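# Close and latch the door without disturbing the taped area

## Task

Push the door fully shut so that it latches. At the end, nothing except the robot and the door may lie even partly within the yellow floor tape, though touching the tape itself is allowed. The coffee table must still be standing upright. The robot must not tip over or finish leaning. The door must stay latched without the robot holding it.

## Robot and tools

ROBOT. A Hello Robot Stretch 3: a two-wheeled base (0.33 m long, 0.34 m wide), a lift carriage on a mast, and a single arm that telescopes out to the robot's right. The base only drives straight or turns in place; it cannot slide sideways. It pivots about the point between the drive wheels, 0.05 m behind the front edge. With the arm in and the wrist folded, a turn sweeps a 0.28 m radius; an unfolded, level gripper reaches past that. To move the gripper forward or back you drive the base. Cameras: head_camera and nav_camera on the head (aimed by head_pan_rad and head_tilt_rad), wrist_camera on the gripper. Occasionally a loose object gets a brief shove from outside.

FRAMES. Base frame: origin on the floor between the drive wheels, x forward, y left, z up. hand_pose is reported in it, located where closed fingertips meet; with all wrist joints at zero its x axis points up, y back toward the mast, z rearward. Odometry frame is the base frame at the start. Heading runs -3.142 to 3.142, left positive.

execute_actions takes "actions", a list run in order (an empty list just reports state and images). Each action is {"robot": ..., "steps": n, "until": ...}; steps are control ticks at 30 per second, 1 to 450, default 1. {"steps": n} alone waits. "robot" is one command, a list of up to 8 commands run one after another, or {"stop": true} to brake everything and clear the queue. A command may hold:
- "base": exactly one of {"translate_m": d} (relative drive from where the base is when that command begins, forward positive, |d| at most 1 m) or {"rotate_rad": d} (relative turn, counter-clockwise positive, |d| at most 3.2).
- "joints": absolute targets by name; unnamed joints keep their goals. lift_m 0 to 1.1 (arm height); arm_m 0 to 0.52 (extension); wrist_yaw_rad -1.345 to 4.42 (0 along the arm, positive toward the front, 3.0 folded over the base); wrist_pitch_rad -1.57 to 0.451 (negative tips fingers down); wrist_roll_rad -2.911 to 2.911; gripper_m -0.089 to 0.179 (larger is wider; real fingertip gap is 0.007 m less near closed, 0.025 m less wide open, zero below 0.007); head_pan_rad -3.953 to 1.73 (0 forward, positive left, -1.57 faces the arm); head_tilt_rad -1.53 to 0.419 (negative down).
- "contact_limits": {"arm_m": effort %} from 1 to 100, the motor effort at which that arm move halts; smaller is gentler, too small halts immediately. It lasts until arm_m's next command.
In a queue, {"pause_s": s} waits up to 15 s. Base and joint motions in one command start together and keep running across later actions and while you think. A new command takes over at once and discards the rest of an older queue. Any invalid value rejects the whole call and nothing runs.
"until" ends an action early when all its conditions hold. {"robot": {"status": "ended"}} waits until nothing reads moving and no queue runs; {"any": {"status": "ended"}} fires when any one motion ends. Fields compare with [op, value], ops "=", "!=", "<", "<=", ">", ">="; statuses take a word or ["!=", "moving"]. Don't wait for exact equality; "done" means within tolerance.

zoom_image: {"camera": name, "region": [x0, y0, x1, y1]} in pixels from the top-left, at most 504 by 504, giving a sharper look at that camera's last image.

finished_scene: {"scene": number of the current scene}. Irreversible; call only once everything has stopped and the door is latched on its own, since motions still running get braked during the final hold.

SPEED. Full speed (0.30 m/s, 1.9 rad/s) only when stowed: lift_m under 0.30, arm_m under 0.03, wrist_yaw_rad over 2.54; otherwise 0.10 m/s and 0.63 rad/s.

SAFETY. Fold or unfold the wrist only with lift_m 0.32 to 0.95, wrist_pitch_rad -0.4, roll near 0; once folded the lift may go down to 0.25. With yaw below -0.4 keep pitch at -0.5 or lower. Pushing an unyielding object with the gripper above roughly 0.45 m can tip the robot before the contact stop acts; higher contact limits and repeat pushes after a contact_stop make it worse. Don't drive while the gripper holds, hooks or presses something fixed. If the base snags furniture (backing up is riskiest), reverse the last move in small steps; if tilted, free the gripper, and lower lift to about 0.2 if it stays tipped. Avoid slamming the door, hard hits, drops and knocking the coffee table.

GRIPPER. Close below an object's width to grasp (lower squeezes more); open at least 0.02 above the touching value to let go. Neither reading nor "done" proves a grasp.

RESULTS. base_status shows progress like (translate_m +0.12 of +0.30). Statuses: moving, done, off_target (blocked, may still push), contact_stop (lift or arm hit something and went slack until commanded again), time_out, stopped, not_commanded, torque_fault (wrist servo off for 10 s after heavy strain; limp, commands refused). Joints move in groups (lift/arm/wrist; head pan/tilt) and finish together. A queue advances on done (and off_target for base and gripper), otherwise later commands drop with a "dropped:" line; "refused:" lines name rejected goals, indices from 0. queue reads idle, running, done, dropped or stopped. robot.on_its_own appears when a goal differs from yours, a joint is slack or off, an idle motor strains, or base_tilt is 3 degrees (7.5 while driving) off its starting value. motor_effort is percent, positive toward higher values, bracket is peak, with offsets and noise. lidar_m: 12 ranges in 30-degree sectors from straight ahead counter-clockwise (4th left, 7th behind, 10th right), in a plane 0.17 m up, 0.15 to 12 m, "-" for none; it misses glass and thin legs. wrist_depth_mm and head_depth_mm are 7x7 median depths (head image sideways). Odometry counts wheel turns, so slip looks like travel.

Each tool is called after "Request:" as a command line: name --argument value for each argument, lists and objects as JSON in quotes; but a table of rows of numbers goes row by row, as --pt "numbers of a row", without its own name.

## Session

Request:
execute_actions --actions '[]'

Scene clock: 0.00 s.
robot.base_odometry: x=+0.000 y=+0.000 heading=+0.000 (m, m, rad; robot's odometry frame)
robot.turned_by_wheels: +0.000 (rad since the last result)
robot.turned_by_imu: +0.000 (rad since the last result)
robot.base_tilt: forward=-0.8 right=+0.0 (deg)
robot.lidar_m: 1.48 2.89 1.43 1.55 1.45 0.88 0.78 0.78 0.93 0.98 0.98 1.17
robot.head_depth_mm: 1795 1362 1367 1372 1377 1384 1395 / 1890 1374 1381 1384 1395 1406 1412 / 1924 1386 1386 1409 1411 1429 1427 / 1916 1402 1404 1414 1427 1439 1439 / 1930 1415 1414 1440 1440 1446 1464 / 1946 2780 2750 2833 2792 2834 2014 / 1950 2728 2729 2729 2795 2765 1987
robot.base_status: not_commanded
robot.joint_positions: lift_m=+0.406 arm_m=-0.001 wrist_yaw_rad=+3.043 wrist_pitch_rad=-0.380 wrist_roll_rad=-0.006 gripper_m=+0.037 head_pan_rad=-0.007 head_tilt_rad=-0.016
robot.joint_goals: lift_m=+0.406 arm_m=-0.001 wrist_yaw_rad=+3.043 wrist_pitch_rad=-0.380 wrist_roll_rad=-0.006 gripper_m=+0.037 head_pan_rad=-0.007 head_tilt_rad=-0.016
robot.joint_status: lift_m=not_commanded arm_m=not_commanded wrist_yaw_rad=not_commanded wrist_pitch_rad=not_commanded wrist_roll_rad=not_commanded gripper_m=not_commanded head_pan_rad=not_commanded head_tilt_rad=not_commanded
robot.measured_speeds: translate_m=+0.000 rotate_rad=+0.000 lift_m=+0.000 arm_m=+0.000 wrist_yaw_rad=+0.000 wrist_pitch_rad=+0.000 wrist_roll_rad=+0.000 head_pan_rad=+0.000 head_tilt_rad=+0.000
robot: refusals=0 queue=idle queue_left=0
robot.motor_effort: left_wheel=+0 right_wheel=+0 lift_m=+24 arm_m=+0 wrist_yaw_rad=+0 wrist_pitch_rad=+6 wrist_roll_rad=+0 gripper_m=+1 head_pan_rad=+0 head_tilt_rad=+1 (%)
robot.hand_pose: x=+0.0012 y=+0.0842 z=+0.4278 quat_wxyz=(+0.167, +0.698, +0.100, +0.689) (m; robot's base frame)
robot.wrist_depth_mm: - - - - - - - / - 977 - - - - - / - - - - - - - / 891 867 991 - - - - / 735 753 - 790 815 827 859 / 625 626 636 651 684 699 707 / 536 550 - 583 576 589 598
pictures: head_camera (sideways: a quarter turn clockwise sets it upright), nav_camera (sideways: a quarter turn counterclockwise sets it upright), wrist_camera
Images, in order (width x height): head_camera 896x504, nav_camera 672x504, wrist_camera 644x364.

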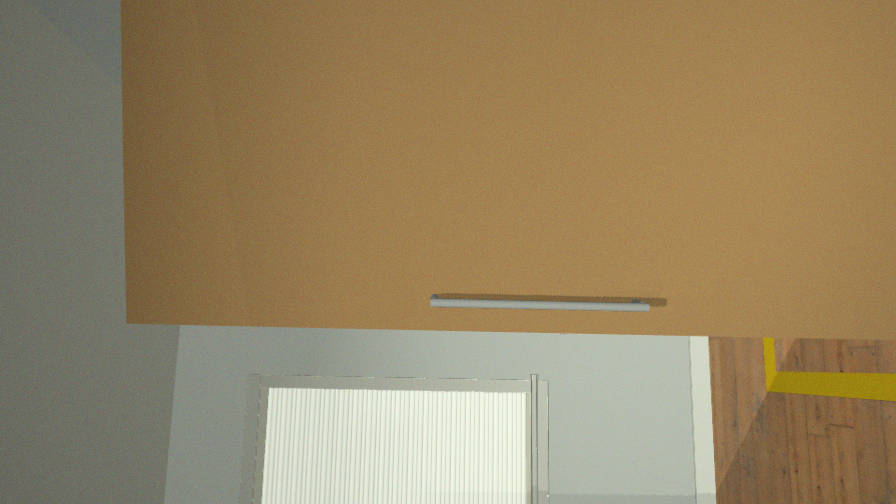

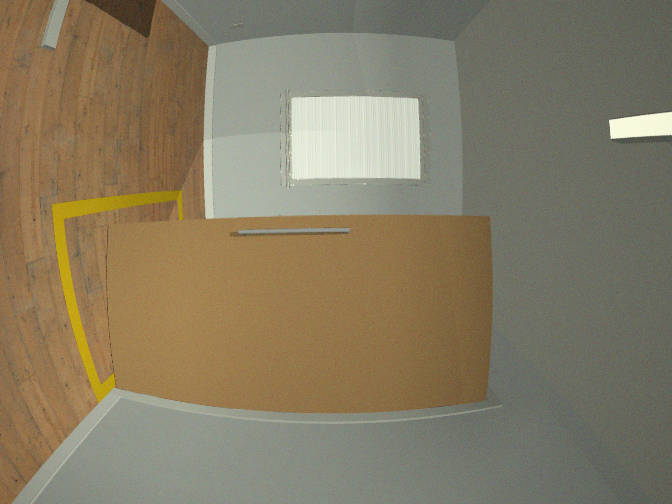

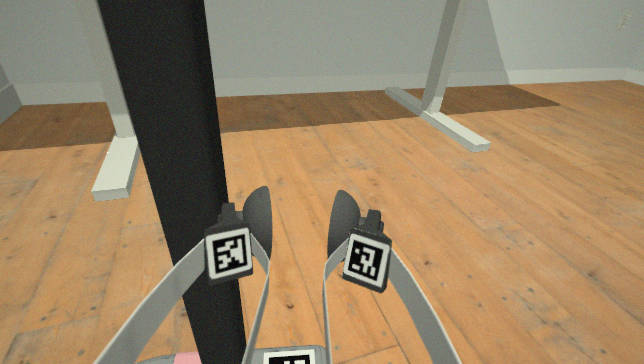

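Request:
execute_actions --actions '[{"robot": {"joints": {"lift_m": 0.26, "head_pan_rad": 0.7, "head_tilt_rad": -0.6}}, "steps": 200, "until": {"robot": {"status": "ended"}}}]'

Scene clock: 3.20 s.
robot.base_odometry: x=+0.000 y=+0.000 heading=+0.000 (m, m, rad; robot's odometry frame)
robot.turned_by_wheels: +0.000 (rad since the last result)
robot.turned_by_imu: +0.000 (rad since the last result)
robot.base_tilt: forward=-0.9 right=+0.1 (deg)
robot.lidar_m: 1.47 2.90 1.43 1.55 1.45 0.88 0.78 0.78 0.93 0.98 0.98 1.17
robot.head_depth_mm: 2443 2634 2863 2219 1733 1415 1195 / 2583 2789 2996 2234 1716 1413 1198 / 2724 2999 3104 2224 1728 1415 1200 / 2544 2817 2890 2211 1727 1417 1193 / 2199 2343 2613 2219 1725 1422 1200 / 1919 1950 2249 2240 1713 1424 1202 / 1695 1715 1398 1926 1728 1421 1192
robot.base_status: not_commanded
robot.joint_positions: lift_m=+0.261 arm_m=-0.001 wrist_yaw_rad=+3.043 wrist_pitch_rad=-0.380 wrist_roll_rad=-0.006 gripper_m=+0.037 head_pan_rad=+0.693 head_tilt_rad=-0.592
robot.joint_goals: lift_m=+0.260 arm_m=-0.001 wrist_yaw_rad=+3.043 wrist_pitch_rad=-0.380 wrist_roll_rad=-0.006 gripper_m=+0.037 head_pan_rad=+0.700 head_tilt_rad=-0.600
robot.joint_status: lift_m=done arm_m=not_commanded wrist_yaw_rad=not_commanded wrist_pitch_rad=not_commanded wrist_roll_rad=not_commanded gripper_m=not_commanded head_pan_rad=done head_tilt_rad=done
robot.measured_speeds: translate_m=+0.000 rotate_rad=+0.000 lift_m=+0.000 arm_m=+0.000 wrist_yaw_rad=+0.000 wrist_pitch_rad=+0.000 wrist_roll_rad=+0.000 head_pan_rad=+0.000 head_tilt_rad=+0.000
robot: refusals=0 queue=done queue_left=0
robot.motor_effort: left_wheel=+0(0) right_wheel=+0(0) lift_m=+13(23) arm_m=+0(0) wrist_yaw_rad=+0(0) wrist_pitch_rad=+6(6) wrist_roll_rad=+0(1) gripper_m=+0(0) head_pan_rad=+2(32) head_tilt_rad=-3(25) (%)
robot.hand_pose: x=+0.0012 y=+0.0842 z=+0.2818 quat_wxyz=(+0.168, +0.698, +0.100, +0.689) (m; robot's base frame)
robot.wrist_depth_mm: - - - - - - - / - 950 - - - - - / 828 805 912 953 994 - - / 655 665 736 722 735 772 803 / 535 539 - 570 595 603 633 / 463 - - - 488 504 515 / - - - - 419 429 438
pictures: head_camera (sideways: a quarter turn clockwise sets it upright), nav_camera (sideways: a quarter turn counterclockwise sets it upright), wrist_camera
Images, in order (width x height): head_camera 896x504, nav_camera 672x504, wrist_camera 644x364.

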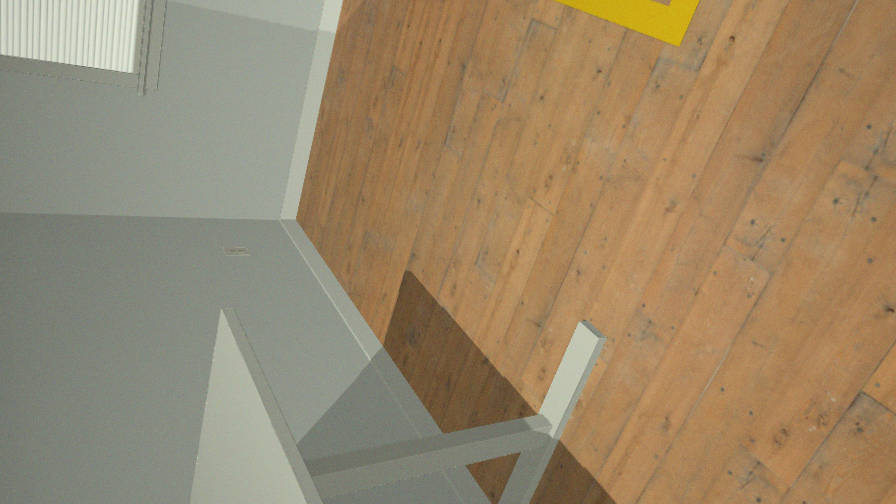

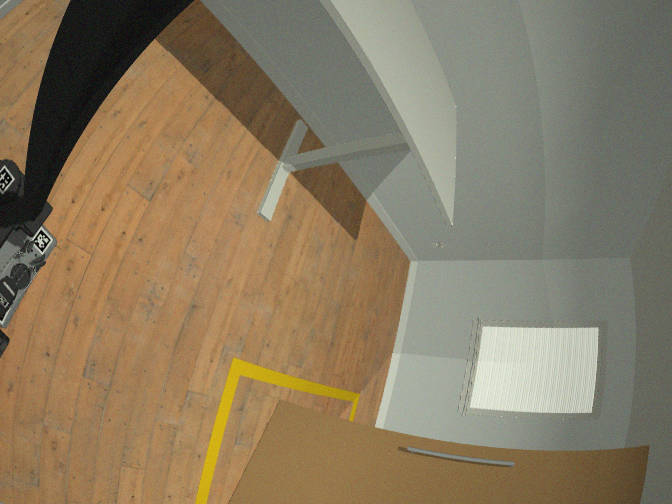

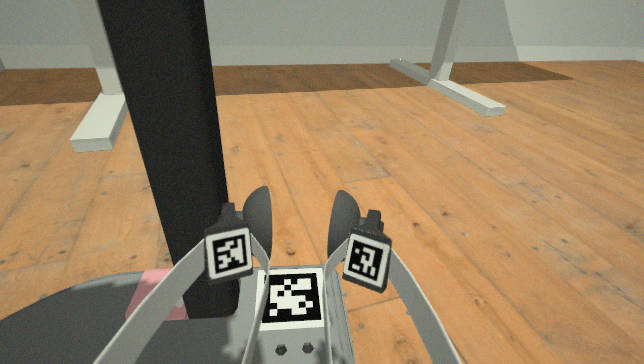

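Request:
execute_actions --actions '[{"robot": [{"base": {"rotate_rad": 0.38}, "joints": {"head_pan_rad": -1.6, "head_tilt_rad": -0.7}}, {"base": {"translate_m": 1.0}}, {"base": {"translate_m": 0.9}}], "steps": 450, "until": {"robot": {"status": "ended"}}}]'

Scene clock: 17.10 s.
robot.base_odometry: x=+1.765 y=+0.705 heading=+0.380 (m, m, rad; robot's odometry frame)
robot.turned_by_wheels: +0.380 (rad since the last result)
robot.turned_by_imu: +0.388 (rad since the last result)
robot.base_tilt: forward=-0.9 right=+0.0 (deg)
robot.lidar_m: 1.13 1.25 1.25 1.24 1.20 2.16 2.65 0.53 0.62 0.94 1.03 1.13
robot.head_depth_mm: 2838 3075 2544 1947 1576 1336 1146 / 2895 3136 2531 1942 1583 1333 1148 / 2968 3239 2550 1933 1588 1335 1146 / 2878 3186 2325 1613 1476 1333 1151 / 1110 1259 1446 1561 1467 1335 1149 / 1132 1287 1482 1727 1543 1334 1161 / 1164 1310 1523 1790 1584 1332 1150
robot.base_status: done (translate_m +0.9000 of +0.9000)
robot.joint_positions: lift_m=+0.261 arm_m=-0.001 wrist_yaw_rad=+3.043 wrist_pitch_rad=-0.380 wrist_roll_rad=-0.006 gripper_m=+0.037 head_pan_rad=-1.593 head_tilt_rad=-0.692
robot.joint_goals: lift_m=+0.260 arm_m=-0.001 wrist_yaw_rad=+3.043 wrist_pitch_rad=-0.380 wrist_roll_rad=-0.006 gripper_m=+0.037 head_pan_rad=-1.600 head_tilt_rad=-0.700
robot.joint_status: lift_m=done arm_m=not_commanded wrist_yaw_rad=not_commanded wrist_pitch_rad=not_commanded wrist_roll_rad=not_commanded gripper_m=not_commanded head_pan_rad=done head_tilt_rad=done
robot.measured_speeds: translate_m=+0.000 rotate_rad=+0.000 lift_m=+0.000 arm_m=+0.000 wrist_yaw_rad=+0.000 wrist_pitch_rad=+0.000 wrist_roll_rad=+0.000 head_pan_rad=+0.000 head_tilt_rad=+0.000
robot: refusals=0 queue=done queue_left=0
robot.motor_effort: left_wheel=-2(11) right_wheel=+2(9) lift_m=+14(14) arm_m=+0(0) wrist_yaw_rad=+0(0) wrist_pitch_rad=+6(6) wrist_roll_rad=-1(0) gripper_m=-1(1) head_pan_rad=-3(33) head_tilt_rad=-3(11) (%)
robot.hand_pose: x=+0.0012 y=+0.0842 z=+0.2818 quat_wxyz=(+0.168, +0.698, +0.100, +0.689) (m; robot's base frame)
robot.wrist_depth_mm: - - - - - - - / - - - - - - - / 844 865 929 967 - - - / 649 671 747 725 752 775 798 / 529 543 - 577 599 613 622 / 466 - - - 488 506 517 / - - - - 421 430 437
pictures: head_camera (sideways: a quarter turn clockwise sets it upright), nav_camera (sideways: a quarter turn counterclockwise sets it upright), wrist_camera
Images, in order (width x height): head_camera 896x504, nav_camera 672x504, wrist_camera 644x364.

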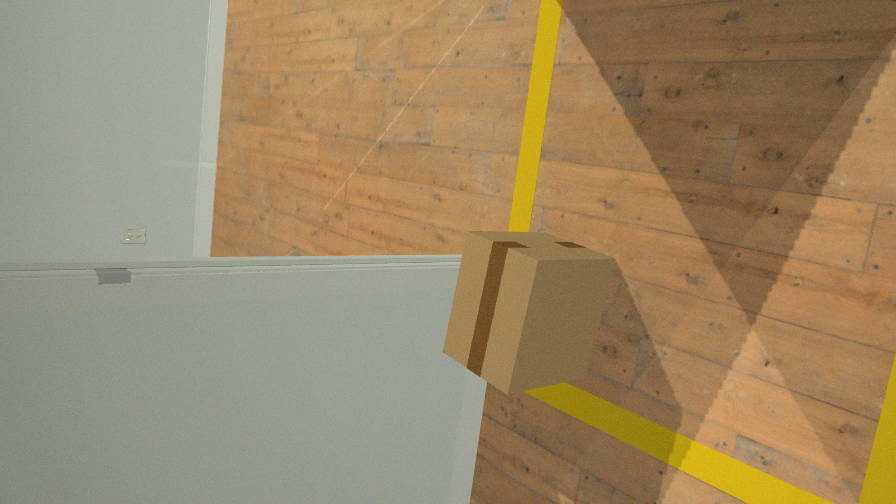

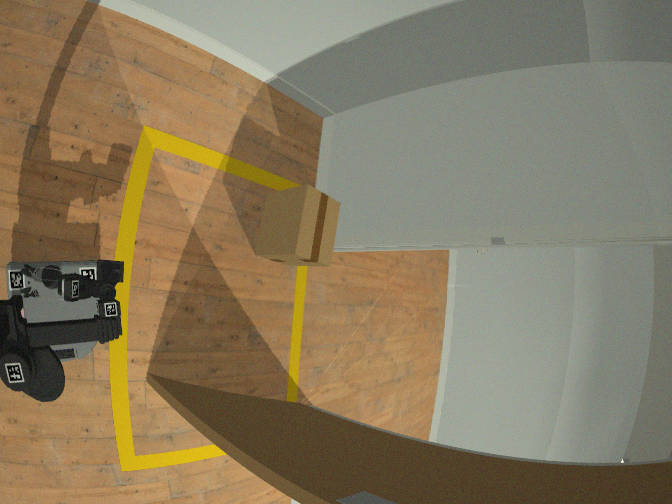

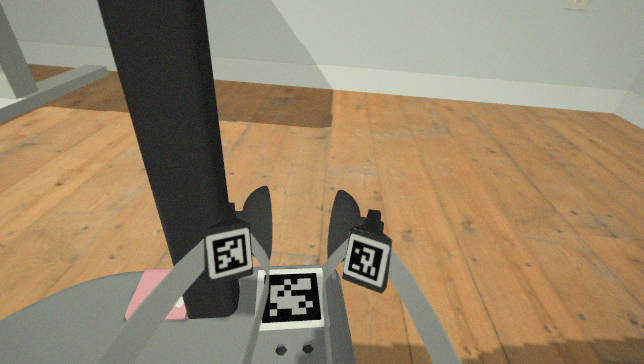

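Request:
zoom_image --camera "head_camera" --region '[400, 180, 720, 460]'

Region (400, 180, 720, 460) of head_camera's 896x504 image, scaled by 1.575, with more detail than that image has; it fills the top 441 rows of this view, and the rest is white.

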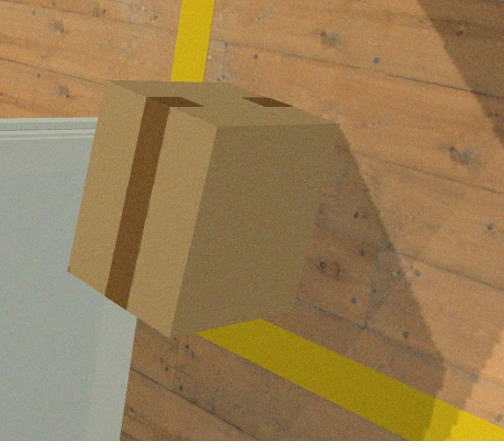

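Request:
zoom_image --camera "nav_camera" --region '[90, 250, 450, 504]'

Region (90, 250, 450, 504) of nav_camera's 672x504 image, scaled by 1.400, with more detail than that image has; it fills the top 356 rows of this view, and the rest is white.

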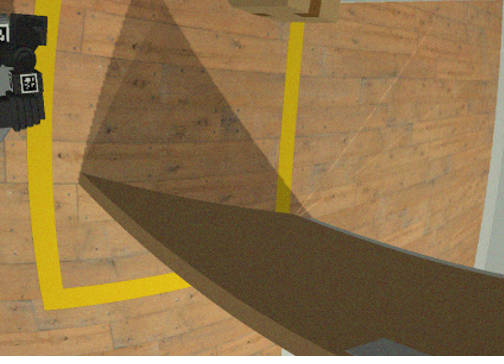

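Request:
execute_actions --actions '[{"robot": {"base": {"rotate_rad": -1.82}, "joints": {"head_pan_rad": -1.6, "head_tilt_rad": -0.45}}, "steps": 450, "until": {"robot": {"status": "ended"}}}]'

Scene clock: 32.53 s.
robot.base_odometry: x=+1.764 y=+0.705 heading=-1.440 (m, m, rad; robot's odometry frame)
robot.turned_by_wheels: -1.820 (rad since the last result)
robot.turned_by_imu: -1.809 (rad since the last result)
robot.base_tilt: forward=-0.8 right=+0.2 (deg)
robot.lidar_m: 1.03 0.94 1.20 1.13 1.15 1.31 1.24 1.27 1.20 2.65 1.97 0.53
robot.head_depth_mm: 2198 2377 1540 2456 2022 1578 1292 / 2204 2361 2609 2782 2004 1582 1292 / 2201 2367 2592 2763 2024 1577 1295 / 2194 2354 2578 2731 2009 1574 1300 / 2184 2347 2569 2711 2014 1577 1293 / 2186 2351 2578 2719 1993 1574 1294 / 2163 2344 2568 2694 1982 1579 1281
robot.base_status: done (rotate_rad -1.8199 of -1.8200)
robot.joint_positions: lift_m=+0.261 arm_m=-0.001 wrist_yaw_rad=+3.043 wrist_pitch_rad=-0.380 wrist_roll_rad=-0.006 gripper_m=+0.037 head_pan_rad=-1.593 head_tilt_rad=-0.458
robot.joint_goals: lift_m=+0.260 arm_m=-0.001 wrist_yaw_rad=+3.043 wrist_pitch_rad=-0.380 wrist_roll_rad=-0.006 gripper_m=+0.037 head_pan_rad=-1.600 head_tilt_rad=-0.450
robot.joint_status: lift_m=done arm_m=not_commanded wrist_yaw_rad=not_commanded wrist_pitch_rad=not_commanded wrist_roll_rad=not_commanded gripper_m=not_commanded head_pan_rad=done head_tilt_rad=done
robot.measured_speeds: translate_m=+0.000 rotate_rad=+0.000 lift_m=+0.000 arm_m=+0.000 wrist_yaw_rad=+0.000 wrist_pitch_rad=+0.000 wrist_roll_rad=+0.000 head_pan_rad=+0.000 head_tilt_rad=+0.000
robot: refusals=0 queue=done queue_left=0
robot.motor_effort: left_wheel=+1(14) right_wheel=-2(7) lift_m=+14(13) arm_m=+0(0) wrist_yaw_rad=+0(0) wrist_pitch_rad=+6(6) wrist_roll_rad=+0(0) gripper_m=+1(0) head_pan_rad=-3(4) head_tilt_rad=+2(16) (%)
robot.hand_pose: x=+0.0012 y=+0.0842 z=+0.2818 quat_wxyz=(+0.168, +0.698, +0.100, +0.689) (m; robot's base frame)
robot.wrist_depth_mm: 956 - - - - - - / - - - - - - - / 853 861 932 956 - - - / 656 665 741 718 745 771 808 / 536 543 - 574 596 613 632 / 461 - - - 492 502 519 / - - - - 420 432 439
pictures: head_camera (sideways: a quarter turn clockwise sets it upright), nav_camera (sideways: a quarter turn counterclockwise sets it upright), wrist_camera
Images, in order (width x height): head_camera 896x504, nav_camera 672x504, wrist_camera 644x364.

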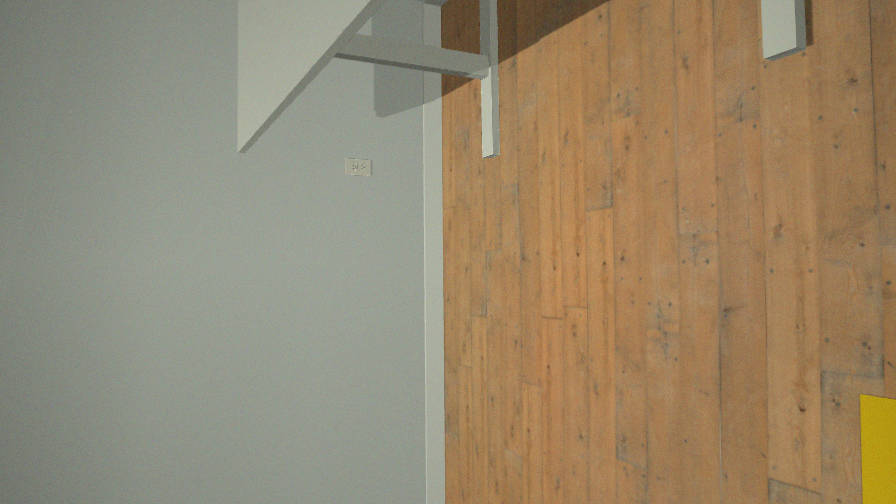

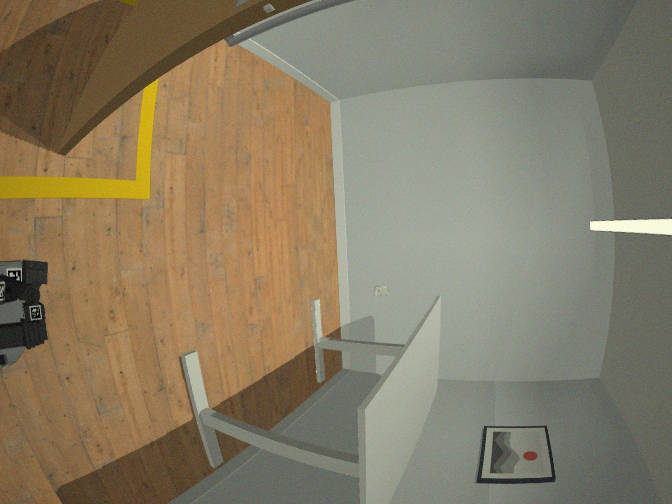

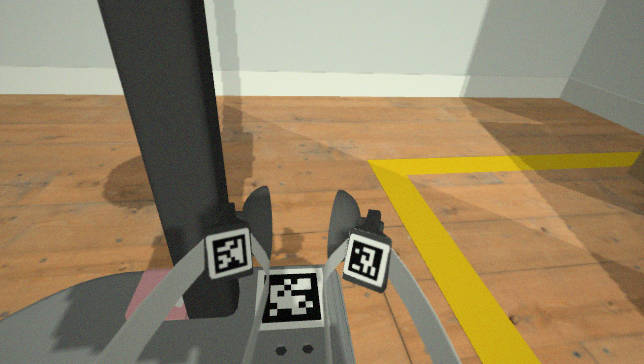

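Request:
execute_actions --actions '[{"robot": [{"base": {"translate_m": 1.0}, "joints": {"head_pan_rad": 0.0, "head_tilt_rad": -1.0}}, {"base": {"rotate_rad": 1.6}}], "steps": 450, "until": {"robot": {"status": "ended"}}}]'

Scene clock: 43.67 s.
robot.base_odometry: x=+1.895 y=-0.287 heading=+0.160 (m, m, rad; robot's odometry frame)
robot.turned_by_wheels: +1.600 (rad since the last result)
robot.turned_by_imu: +1.595 (rad since the last result)
robot.base_tilt: forward=-0.9 right=+0.0 (deg)
robot.lidar_m: 0.26 0.28 1.61 2.24 0.49 0.42 0.42 0.47 2.68 2.54 0.55 0.27
robot.head_depth_mm: 846 862 866 873 933 1185 1072 / 1072 1230 1325 1337 1292 1189 1091 / 1083 1296 1595 1496 1037 1069 1102 / 1089 1295 1589 1500 1040 1111 1108 / 1084 1297 1600 1493 1345 1194 1109 / 1085 1294 1605 1506 1322 1197 1086 / 1083 1299 1580 1509 1342 1202 1090
robot.base_status: done (rotate_rad +1.5999 of +1.6000)
robot.joint_positions: lift_m=+0.261 arm_m=-0.001 wrist_yaw_rad=+3.043 wrist_pitch_rad=-0.380 wrist_roll_rad=-0.006 gripper_m=+0.037 head_pan_rad=-0.007 head_tilt_rad=-0.989
robot.joint_goals: lift_m=+0.260 arm_m=-0.001 wrist_yaw_rad=+3.043 wrist_pitch_rad=-0.380 wrist_roll_rad=-0.006 gripper_m=+0.037 head_pan_rad=+0.000 head_tilt_rad=-1.000
robot.joint_status: lift_m=done arm_m=not_commanded wrist_yaw_rad=not_commanded wrist_pitch_rad=not_commanded wrist_roll_rad=not_commanded gripper_m=not_commanded head_pan_rad=done head_tilt_rad=done
robot.measured_speeds: translate_m=+0.000 rotate_rad=+0.000 lift_m=+0.000 arm_m=+0.000 wrist_yaw_rad=+0.000 wrist_pitch_rad=+0.000 wrist_roll_rad=+0.000 head_pan_rad=+0.000 head_tilt_rad=+0.000
robot: refusals=0 queue=done queue_left=0
robot.motor_effort: left_wheel=-2(11) right_wheel=+1(12) lift_m=+13(13) arm_m=+0(0) wrist_yaw_rad=-1(0) wrist_pitch_rad=+6(6) wrist_roll_rad=+0(0) gripper_m=+0(0) head_pan_rad=+2(32) head_tilt_rad=-4(23) (%)
robot.hand_pose: x=+0.0012 y=+0.0842 z=+0.2818 quat_wxyz=(+0.168, +0.698, +0.100, +0.689) (m; robot's base frame)
robot.wrist_depth_mm: 432 - - - - - - / 444 548 - - - - - / 454 565 933 964 999 - - / 461 609 730 728 745 777 804 / 471 547 - 578 592 615 628 / 449 - - - 492 506 510 / - - - - 419 429 277
pictures: head_camera (sideways: a quarter turn clockwise sets it upright), nav_camera (sideways: a quarter turn counterclockwise sets it upright), wrist_camera
Images, in order (width x height): head_camera 896x504, nav_camera 672x504, wrist_camera 644x364.

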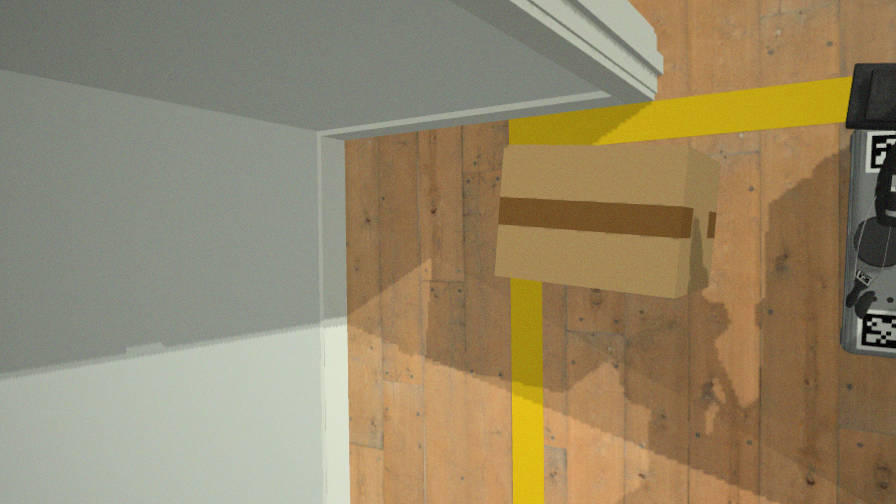

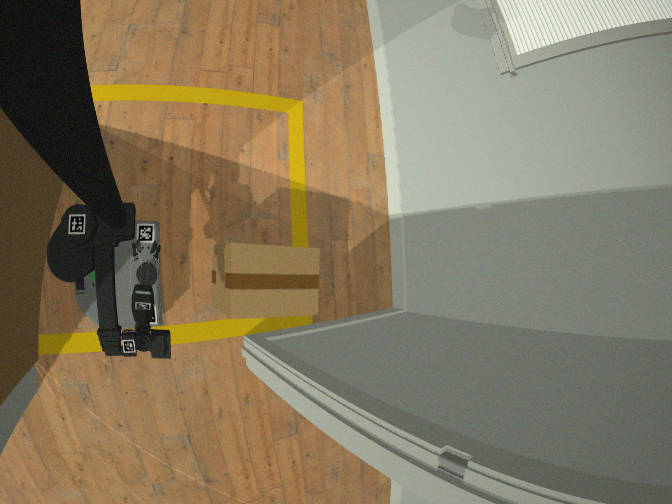

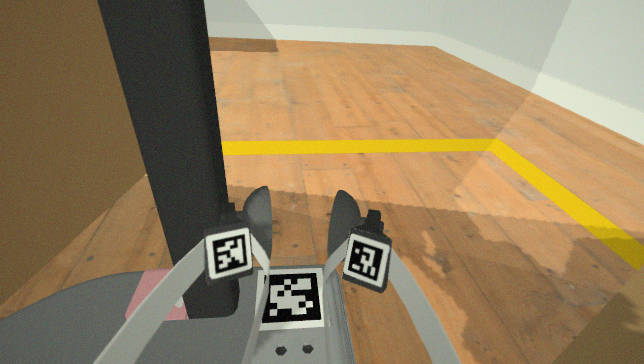

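Request:
execute_actions --actions '[{"robot": [{"base": {"rotate_rad": 0.04}}, {"base": {"translate_m": 0.195}}, {"base": {"translate_m": 0.2}}], "steps": 450, "until": {"robot": {"status": "ended"}}}]'

Scene clock: 52.10 s.
robot.base_odometry: x=+2.282 y=-0.208 heading=+0.200 (m, m, rad; robot's odometry frame)
robot.turned_by_wheels: +0.040 (rad since the last result)
robot.turned_by_imu: +0.020 (rad since the last result)
robot.base_tilt: forward=-0.8 right=+0.1 (deg)
robot.lidar_m: - - 1.67 2.24 2.19 0.80 0.80 0.91 2.65 0.27 0.29 -
robot.head_depth_mm: 714 827 886 886 882 878 875 / 714 853 1051 1276 1279 1171 1078 / 716 856 1061 1377 1326 930 861 / 717 859 1061 1393 1327 937 866 / 717 858 1067 1387 1330 1199 1100 / 719 862 1064 1398 1328 1198 1088 / 720 864 1074 1410 1331 1201 1087
robot.base_status: done (translate_m +0.2000 of +0.2000)
robot.joint_positions: lift_m=+0.261 arm_m=-0.001 wrist_yaw_rad=+3.043 wrist_pitch_rad=-0.380 wrist_roll_rad=-0.006 gripper_m=+0.037 head_pan_rad=-0.007 head_tilt_rad=-0.990
robot.joint_goals: lift_m=+0.260 arm_m=-0.001 wrist_yaw_rad=+3.043 wrist_pitch_rad=-0.380 wrist_roll_rad=-0.006 gripper_m=+0.037 head_pan_rad=+0.000 head_tilt_rad=-1.000
robot.joint_status: lift_m=done arm_m=not_commanded wrist_yaw_rad=not_commanded wrist_pitch_rad=not_commanded wrist_roll_rad=not_commanded gripper_m=not_commanded head_pan_rad=done head_tilt_rad=done
robot.measured_speeds: translate_m=+0.000 rotate_rad=+0.000 lift_m=+0.000 arm_m=+0.000 wrist_yaw_rad=+0.000 wrist_pitch_rad=+0.000 wrist_roll_rad=+0.000 head_pan_rad=+0.000 head_tilt_rad=+0.000
robot: refusals=0 queue=done queue_left=0
robot.motor_effort: left_wheel=+4(27) right_wheel=+7(37) lift_m=+14(13) arm_m=+0(1) wrist_yaw_rad=-1(0) wrist_pitch_rad=+6(6) wrist_roll_rad=+0(0) gripper_m=-1(1) head_pan_rad=+2(2) head_tilt_rad=-4(4) (%)
robot.hand_pose: x=+0.0012 y=+0.0842 z=+0.2818 quat_wxyz=(+0.167, +0.698, +0.100, +0.689) (m; robot's base frame)
robot.wrist_depth_mm: - - - - - - 804 / - - - - - - 808 / 852 866 930 985 - 991 808 / 654 667 729 731 752 768 754 / 535 546 - 574 176 180 185 / 464 - - - 151 149 152 / - - - - 154 127 129
pictures: head_camera (sideways: a quarter turn clockwise sets it upright), nav_camera (sideways: a quarter turn counterclockwise sets it upright), wrist_camera
Images, in order (width x height): head_camera 896x504, nav_camera 672x504, wrist_camera 644x364.

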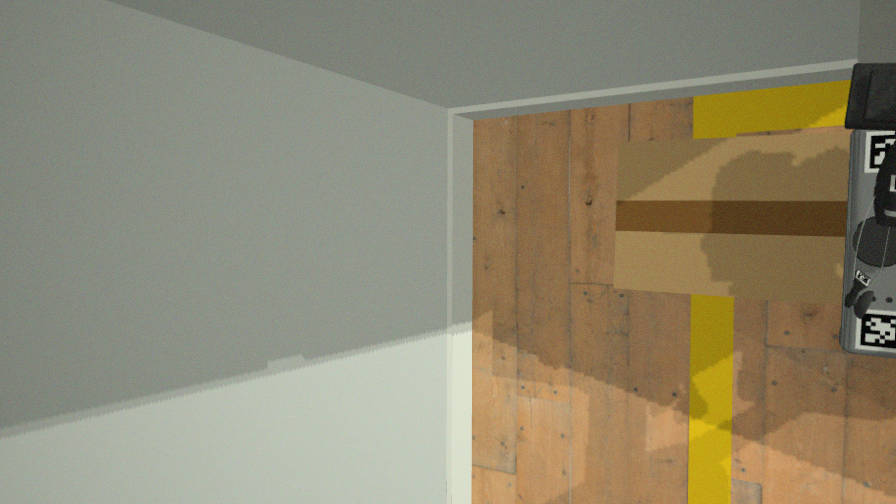

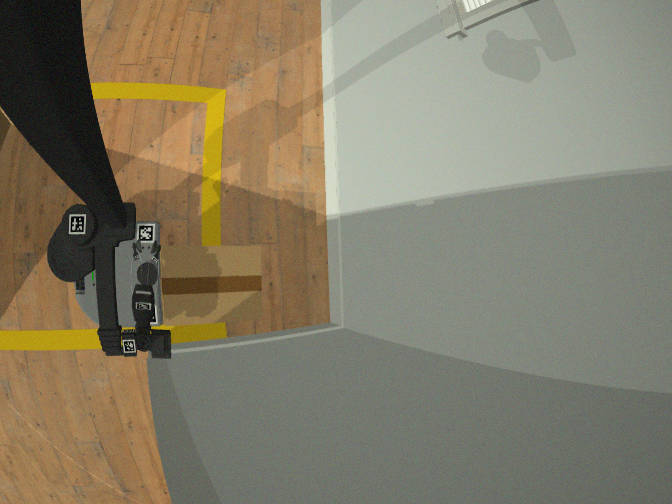

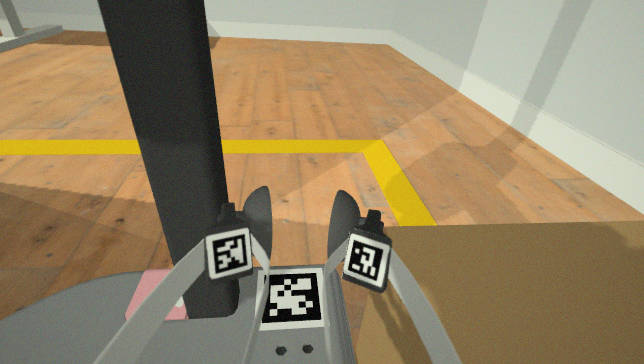

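Request:
execute_actions --actions '[{"robot": [{"base": {"translate_m": 0.35}, "joints": {"head_tilt_rad": -1.3}}], "steps": 450, "until": {"robot": {"status": "ended"}}}]'

Scene clock: 56.13 s.
robot.base_odometry: x=+2.625 y=-0.139 heading=+0.200 (m, m, rad; robot's odometry frame)
robot.turned_by_wheels: +0.000 (rad since the last result)
robot.turned_by_imu: +0.002 (rad since the last result)
robot.base_tilt: forward=-0.8 right=-0.1 (deg)
robot.lidar_m: - - 0.94 1.60 2.32 1.13 1.13 0.40 0.29 0.28 0.29 -
robot.head_depth_mm: 483 628 819 876 879 875 870 / 484 628 888 1227 1221 - 1098 / 486 630 894 1014 963 - 1102 / 486 629 898 1019 966 - 1101 / 486 632 898 1286 1234 - - / 486 636 902 1287 1246 1195 1107 / 487 636 902 1292 1243 1190 1114
robot.base_status: done (translate_m +0.3500 of +0.3500)
robot.joint_positions: lift_m=+0.261 arm_m=-0.001 wrist_yaw_rad=+3.043 wrist_pitch_rad=-0.380 wrist_roll_rad=-0.006 gripper_m=+0.037 head_pan_rad=-0.007 head_tilt_rad=-1.285
robot.joint_goals: lift_m=+0.260 arm_m=-0.001 wrist_yaw_rad=+3.043 wrist_pitch_rad=-0.380 wrist_roll_rad=-0.006 gripper_m=+0.037 head_pan_rad=+0.000 head_tilt_rad=-1.300
robot.joint_status: lift_m=done arm_m=not_commanded wrist_yaw_rad=not_commanded wrist_pitch_rad=not_commanded wrist_roll_rad=not_commanded gripper_m=not_commanded head_pan_rad=done head_tilt_rad=done
robot.measured_speeds: translate_m=+0.000 rotate_rad=+0.000 lift_m=+0.000 arm_m=+0.000 wrist_yaw_rad=+0.000 wrist_pitch_rad=+0.000 wrist_roll_rad=+0.000 head_pan_rad=+0.000 head_tilt_rad=+0.000
robot: refusals=0 queue=done queue_left=0
robot.motor_effort: left_wheel=+5(22) right_wheel=+9(21) lift_m=+14(13) arm_m=+0(0) wrist_yaw_rad=+0(0) wrist_pitch_rad=+6(7) wrist_roll_rad=+0(0) gripper_m=-1(1) head_pan_rad=+2(2) head_tilt_rad=-6(20) (%)
robot.hand_pose: x=+0.0012 y=+0.0842 z=+0.2818 quat_wxyz=(+0.167, +0.698, +0.100, +0.689) (m; robot's base frame)
robot.wrist_depth_mm: - - - - - 638 454 / - - - - - 641 449 / 837 860 937 967 936 641 456 / 651 668 735 730 752 618 458 / 530 541 - 579 176 180 186 / 461 - - - 152 149 153 / - - - - 154 127 129
pictures: head_camera (sideways: a quarter turn clockwise sets it upright), nav_camera (sideways: a quarter turn counterclockwise sets it upright), wrist_camera
Images, in order (width x height): head_camera 896x504, nav_camera 672x504, wrist_camera 644x364.

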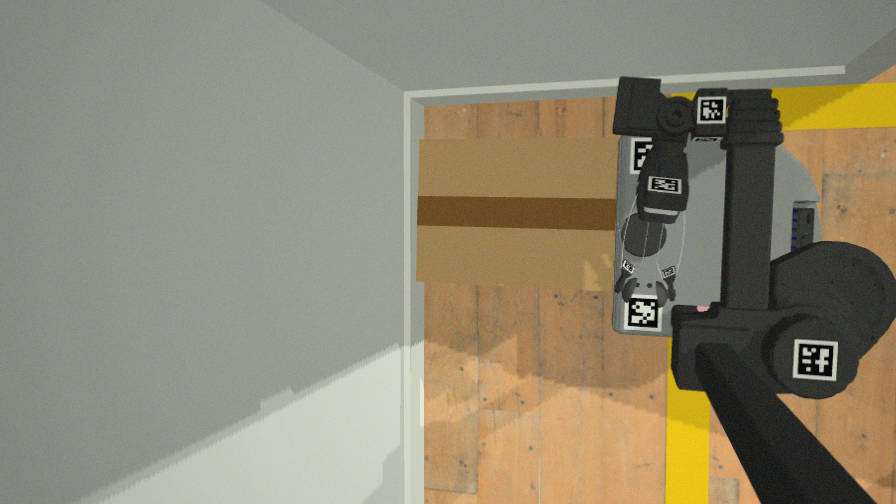

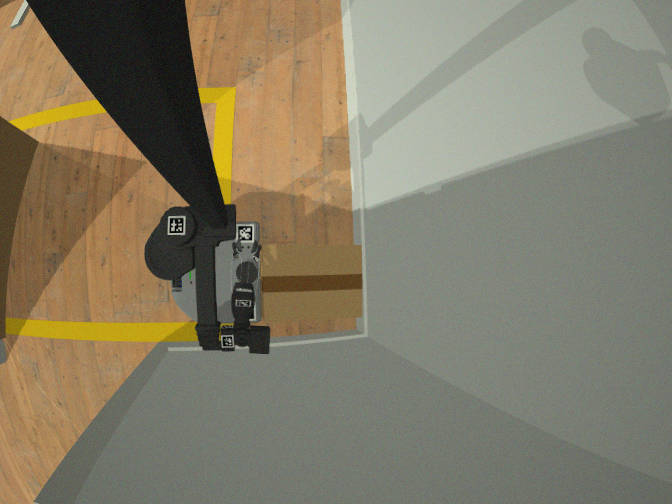

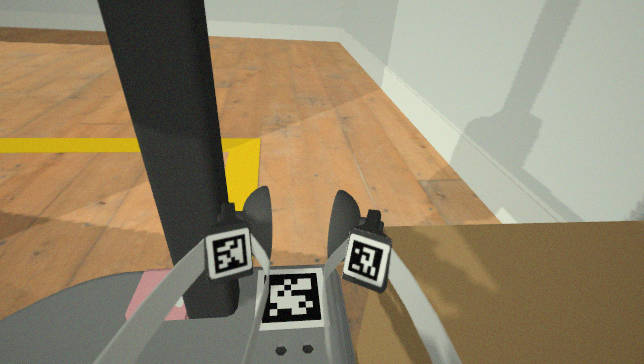

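Request:
execute_actions --actions '[{"robot": [{"base": {"translate_m": -0.25}, "joints": {"head_pan_rad": -1.9, "head_tilt_rad": -1.0}}, {"base": {"rotate_rad": -0.96}}], "steps": 450, "until": {"robot": {"status": "ended"}}}, {"robot": {"base": {"translate_m": -1.0}}, "steps": 300, "until": {"robot": {"translate_m": ["<", -0.4]}}}, {"robot": {"base": {"translate_m": -0.76}}, "steps": 300, "until": {"robot": {"status": "ended"}}}]'

Scene clock: 79.27 s.
robot.base_odometry: x=+1.536 y=+0.613 heading=-0.760 (m, m, rad; robot's odometry frame)
robot.turned_by_wheels: -0.960 (rad since the last result)
robot.turned_by_imu: -0.958 (rad since the last result)
robot.base_tilt: forward=-0.7 right=+0.1 (deg)
robot.lidar_m: 1.30 1.36 1.34 1.43 1.31 1.28 1.08 1.95 2.43 1.67 0.39 3.50
robot.head_depth_mm: 2143 1965 1697 1474 1311 1182 1099 / 2168 1948 1689 1482 1320 1187 - / 2216 1964 1678 1480 1315 1223 - / 2278 1965 1686 1488 1318 1222 - / 2304 1994 1696 1491 1318 1211 1086 / 2199 1992 1717 1490 1325 1174 1083 / 1838 1910 1709 1499 1337 1164 1089
robot.base_status: done (translate_m -0.7600 of -0.7600)
robot.joint_positions: lift_m=+0.261 arm_m=-0.001 wrist_yaw_rad=+3.043 wrist_pitch_rad=-0.380 wrist_roll_rad=-0.006 gripper_m=+0.037 head_pan_rad=-1.893 head_tilt_rad=-1.001
robot.joint_goals: lift_m=+0.260 arm_m=-0.001 wrist_yaw_rad=+3.043 wrist_pitch_rad=-0.380 wrist_roll_rad=-0.006 gripper_m=+0.037 head_pan_rad=-1.900 head_tilt_rad=-1.000
robot.joint_status: lift_m=done arm_m=not_commanded wrist_yaw_rad=not_commanded wrist_pitch_rad=not_commanded wrist_roll_rad=not_commanded gripper_m=not_commanded head_pan_rad=done head_tilt_rad=done
robot.measured_speeds: translate_m=+0.000 rotate_rad=+0.000 lift_m=+0.000 arm_m=+0.000 wrist_yaw_rad=+0.000 wrist_pitch_rad=+0.000 wrist_roll_rad=+0.000 head_pan_rad=+0.000 head_tilt_rad=+0.000
robot: refusals=0 queue=done queue_left=0
robot.motor_effort: left_wheel=+2(12) right_wheel=-1(7) lift_m=+14(14) arm_m=+0(0) wrist_yaw_rad=+0(0) wrist_pitch_rad=+7(6) wrist_roll_rad=+0(0) gripper_m=+0(0) head_pan_rad=-3(33) head_tilt_rad=+0(14) (%)
robot.hand_pose: x=+0.0012 y=+0.0842 z=+0.2818 quat_wxyz=(+0.167, +0.698, +0.100, +0.689) (m; robot's base frame)
robot.wrist_depth_mm: - - - - - - - / - - - - - - - / 853 874 925 976 987 - - / 654 666 731 717 745 769 800 / 531 547 - 573 591 611 628 / 463 - - - 487 500 516 / - - - - 421 429 440
pictures: head_camera (sideways: a quarter turn clockwise sets it upright), nav_camera (sideways: a quarter turn counterclockwise sets it upright), wrist_camera
Images, in order (width x height): head_camera 896x504, nav_camera 672x504, wrist_camera 644x364.

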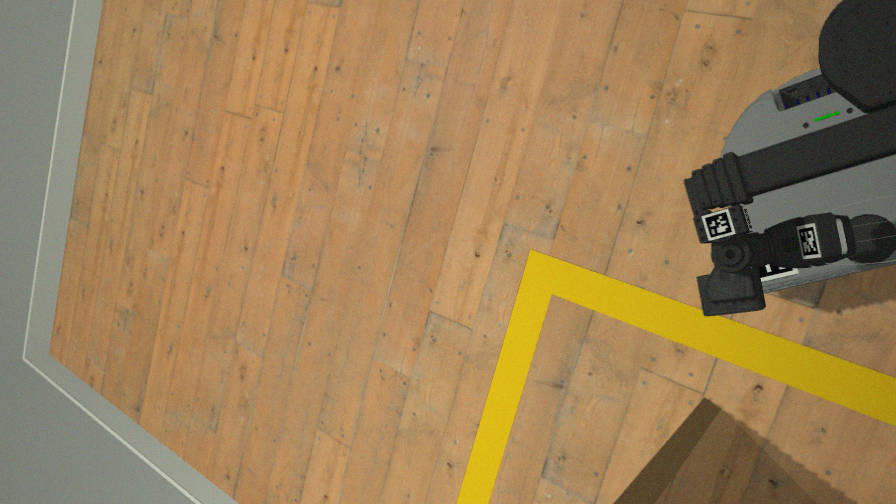

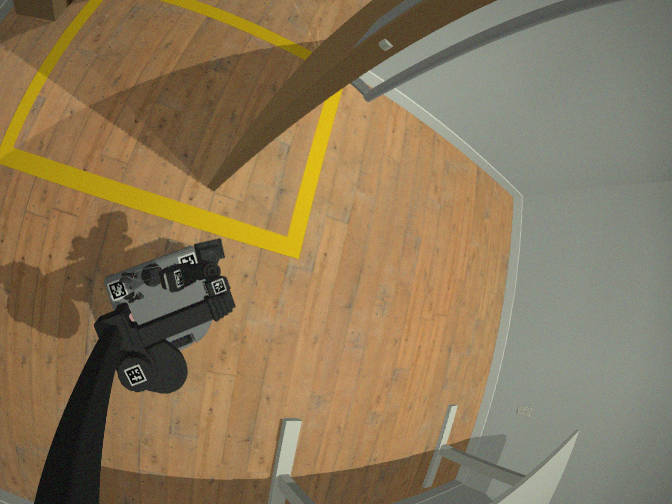

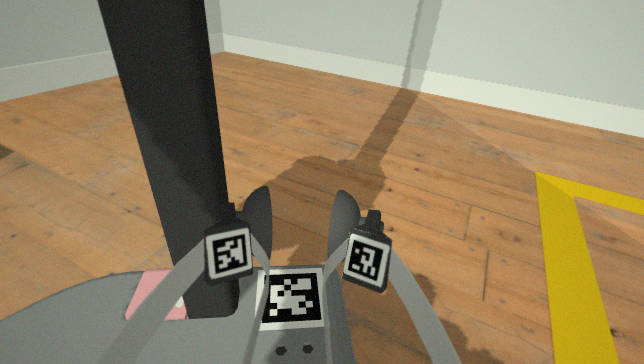

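Request:
execute_actions --actions '[{"robot": [{"base": {"rotate_rad": 1.31}, "joints": {"head_pan_rad": 0.3, "head_tilt_rad": -1.0}}, {"base": {"translate_m": -0.8}}, {"base": {"rotate_rad": -1.05}}, {"base": {"translate_m": 0.42}}], "steps": 450, "until": {"robot": {"status": "ended"}}}]'

Scene clock: 95.53 s.
robot.base_odometry: x=+1.223 y=-0.006 heading=-0.500 (m, m, rad; robot's odometry frame)
robot.turned_by_wheels: +0.260 (rad since the last result)
robot.turned_by_imu: +0.259 (rad since the last result)
robot.base_tilt: forward=-0.9 right=+0.3 (deg)
robot.lidar_m: 0.25 0.24 0.26 2.03 1.81 1.37 2.00 1.99 1.33 0.82 0.71 0.33
robot.head_depth_mm: - - 313 415 636 1154 1071 / - - 307 403 612 1139 1074 / - - 307 394 589 1135 1090 / - - 302 385 570 1077 1108 / - - 301 376 548 1013 1113 / - - 298 367 531 976 1102 / - - 295 359 486 1167 1091
robot.base_status: done (translate_m +0.4200 of +0.4200)
robot.joint_positions: lift_m=+0.261 arm_m=-0.001 wrist_yaw_rad=+3.043 wrist_pitch_rad=-0.380 wrist_roll_rad=-0.006 gripper_m=+0.037 head_pan_rad=+0.293 head_tilt_rad=-1.000
robot.joint_goals: lift_m=+0.260 arm_m=-0.001 wrist_yaw_rad=+3.043 wrist_pitch_rad=-0.380 wrist_roll_rad=-0.006 gripper_m=+0.037 head_pan_rad=+0.300 head_tilt_rad=-1.000
robot.joint_status: lift_m=done arm_m=not_commanded wrist_yaw_rad=not_commanded wrist_pitch_rad=not_commanded wrist_roll_rad=not_commanded gripper_m=not_commanded head_pan_rad=done head_tilt_rad=done
robot.measured_speeds: translate_m=+0.000 rotate_rad=+0.000 lift_m=+0.000 arm_m=+0.000 wrist_yaw_rad=+0.000 wrist_pitch_rad=+0.000 wrist_roll_rad=+0.000 head_pan_rad=+0.000 head_tilt_rad=+0.000
robot: refusals=0 queue=done queue_left=0
robot.motor_effort: left_wheel=+1(13) right_wheel=-1(10) lift_m=+14(14) arm_m=-1(1) wrist_yaw_rad=+0(0) wrist_pitch_rad=+7(6) wrist_roll_rad=+0(0) gripper_m=+0(1) head_pan_rad=+2(32) head_tilt_rad=+0(0) (%)
robot.hand_pose: x=+0.0012 y=+0.0841 z=+0.2818 quat_wxyz=(+0.167, +0.698, +0.100, +0.689) (m; robot's base frame)
robot.wrist_depth_mm: - - - - 323 249 203 / - - - - 338 258 209 / 850 858 923 959 355 269 216 / 659 669 730 728 379 279 224 / 528 548 - 574 385 294 231 / 464 - - - 398 306 239 / - - - - 407 321 250
pictures: head_camera (sideways: a quarter turn clockwise sets it upright), nav_camera (sideways: a quarter turn counterclockwise sets it upright), wrist_camera
Images, in order (width x height): head_camera 896x504, nav_camera 672x504, wrist_camera 644x364.

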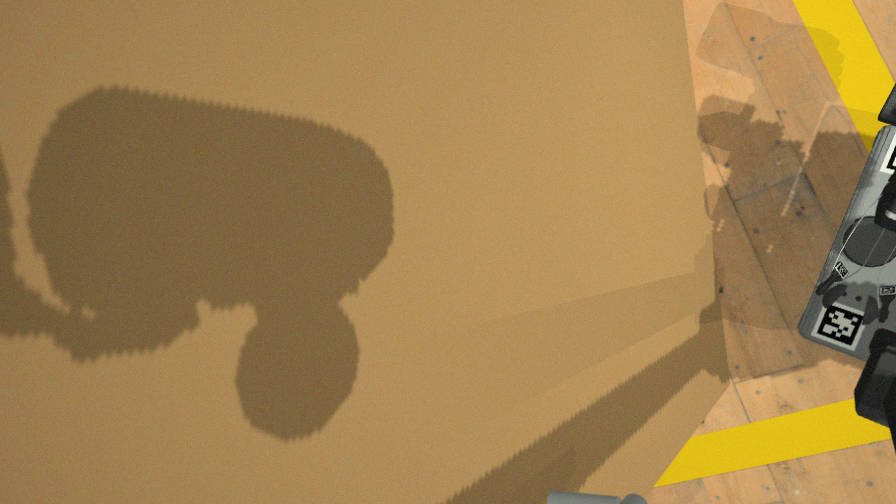

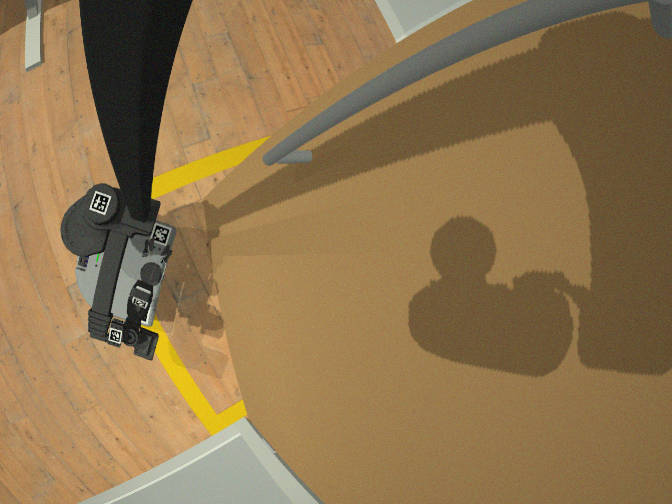

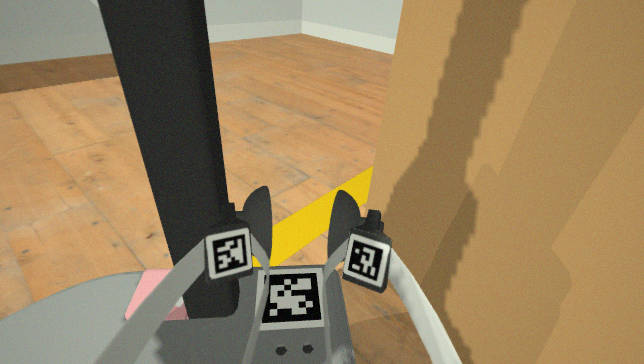

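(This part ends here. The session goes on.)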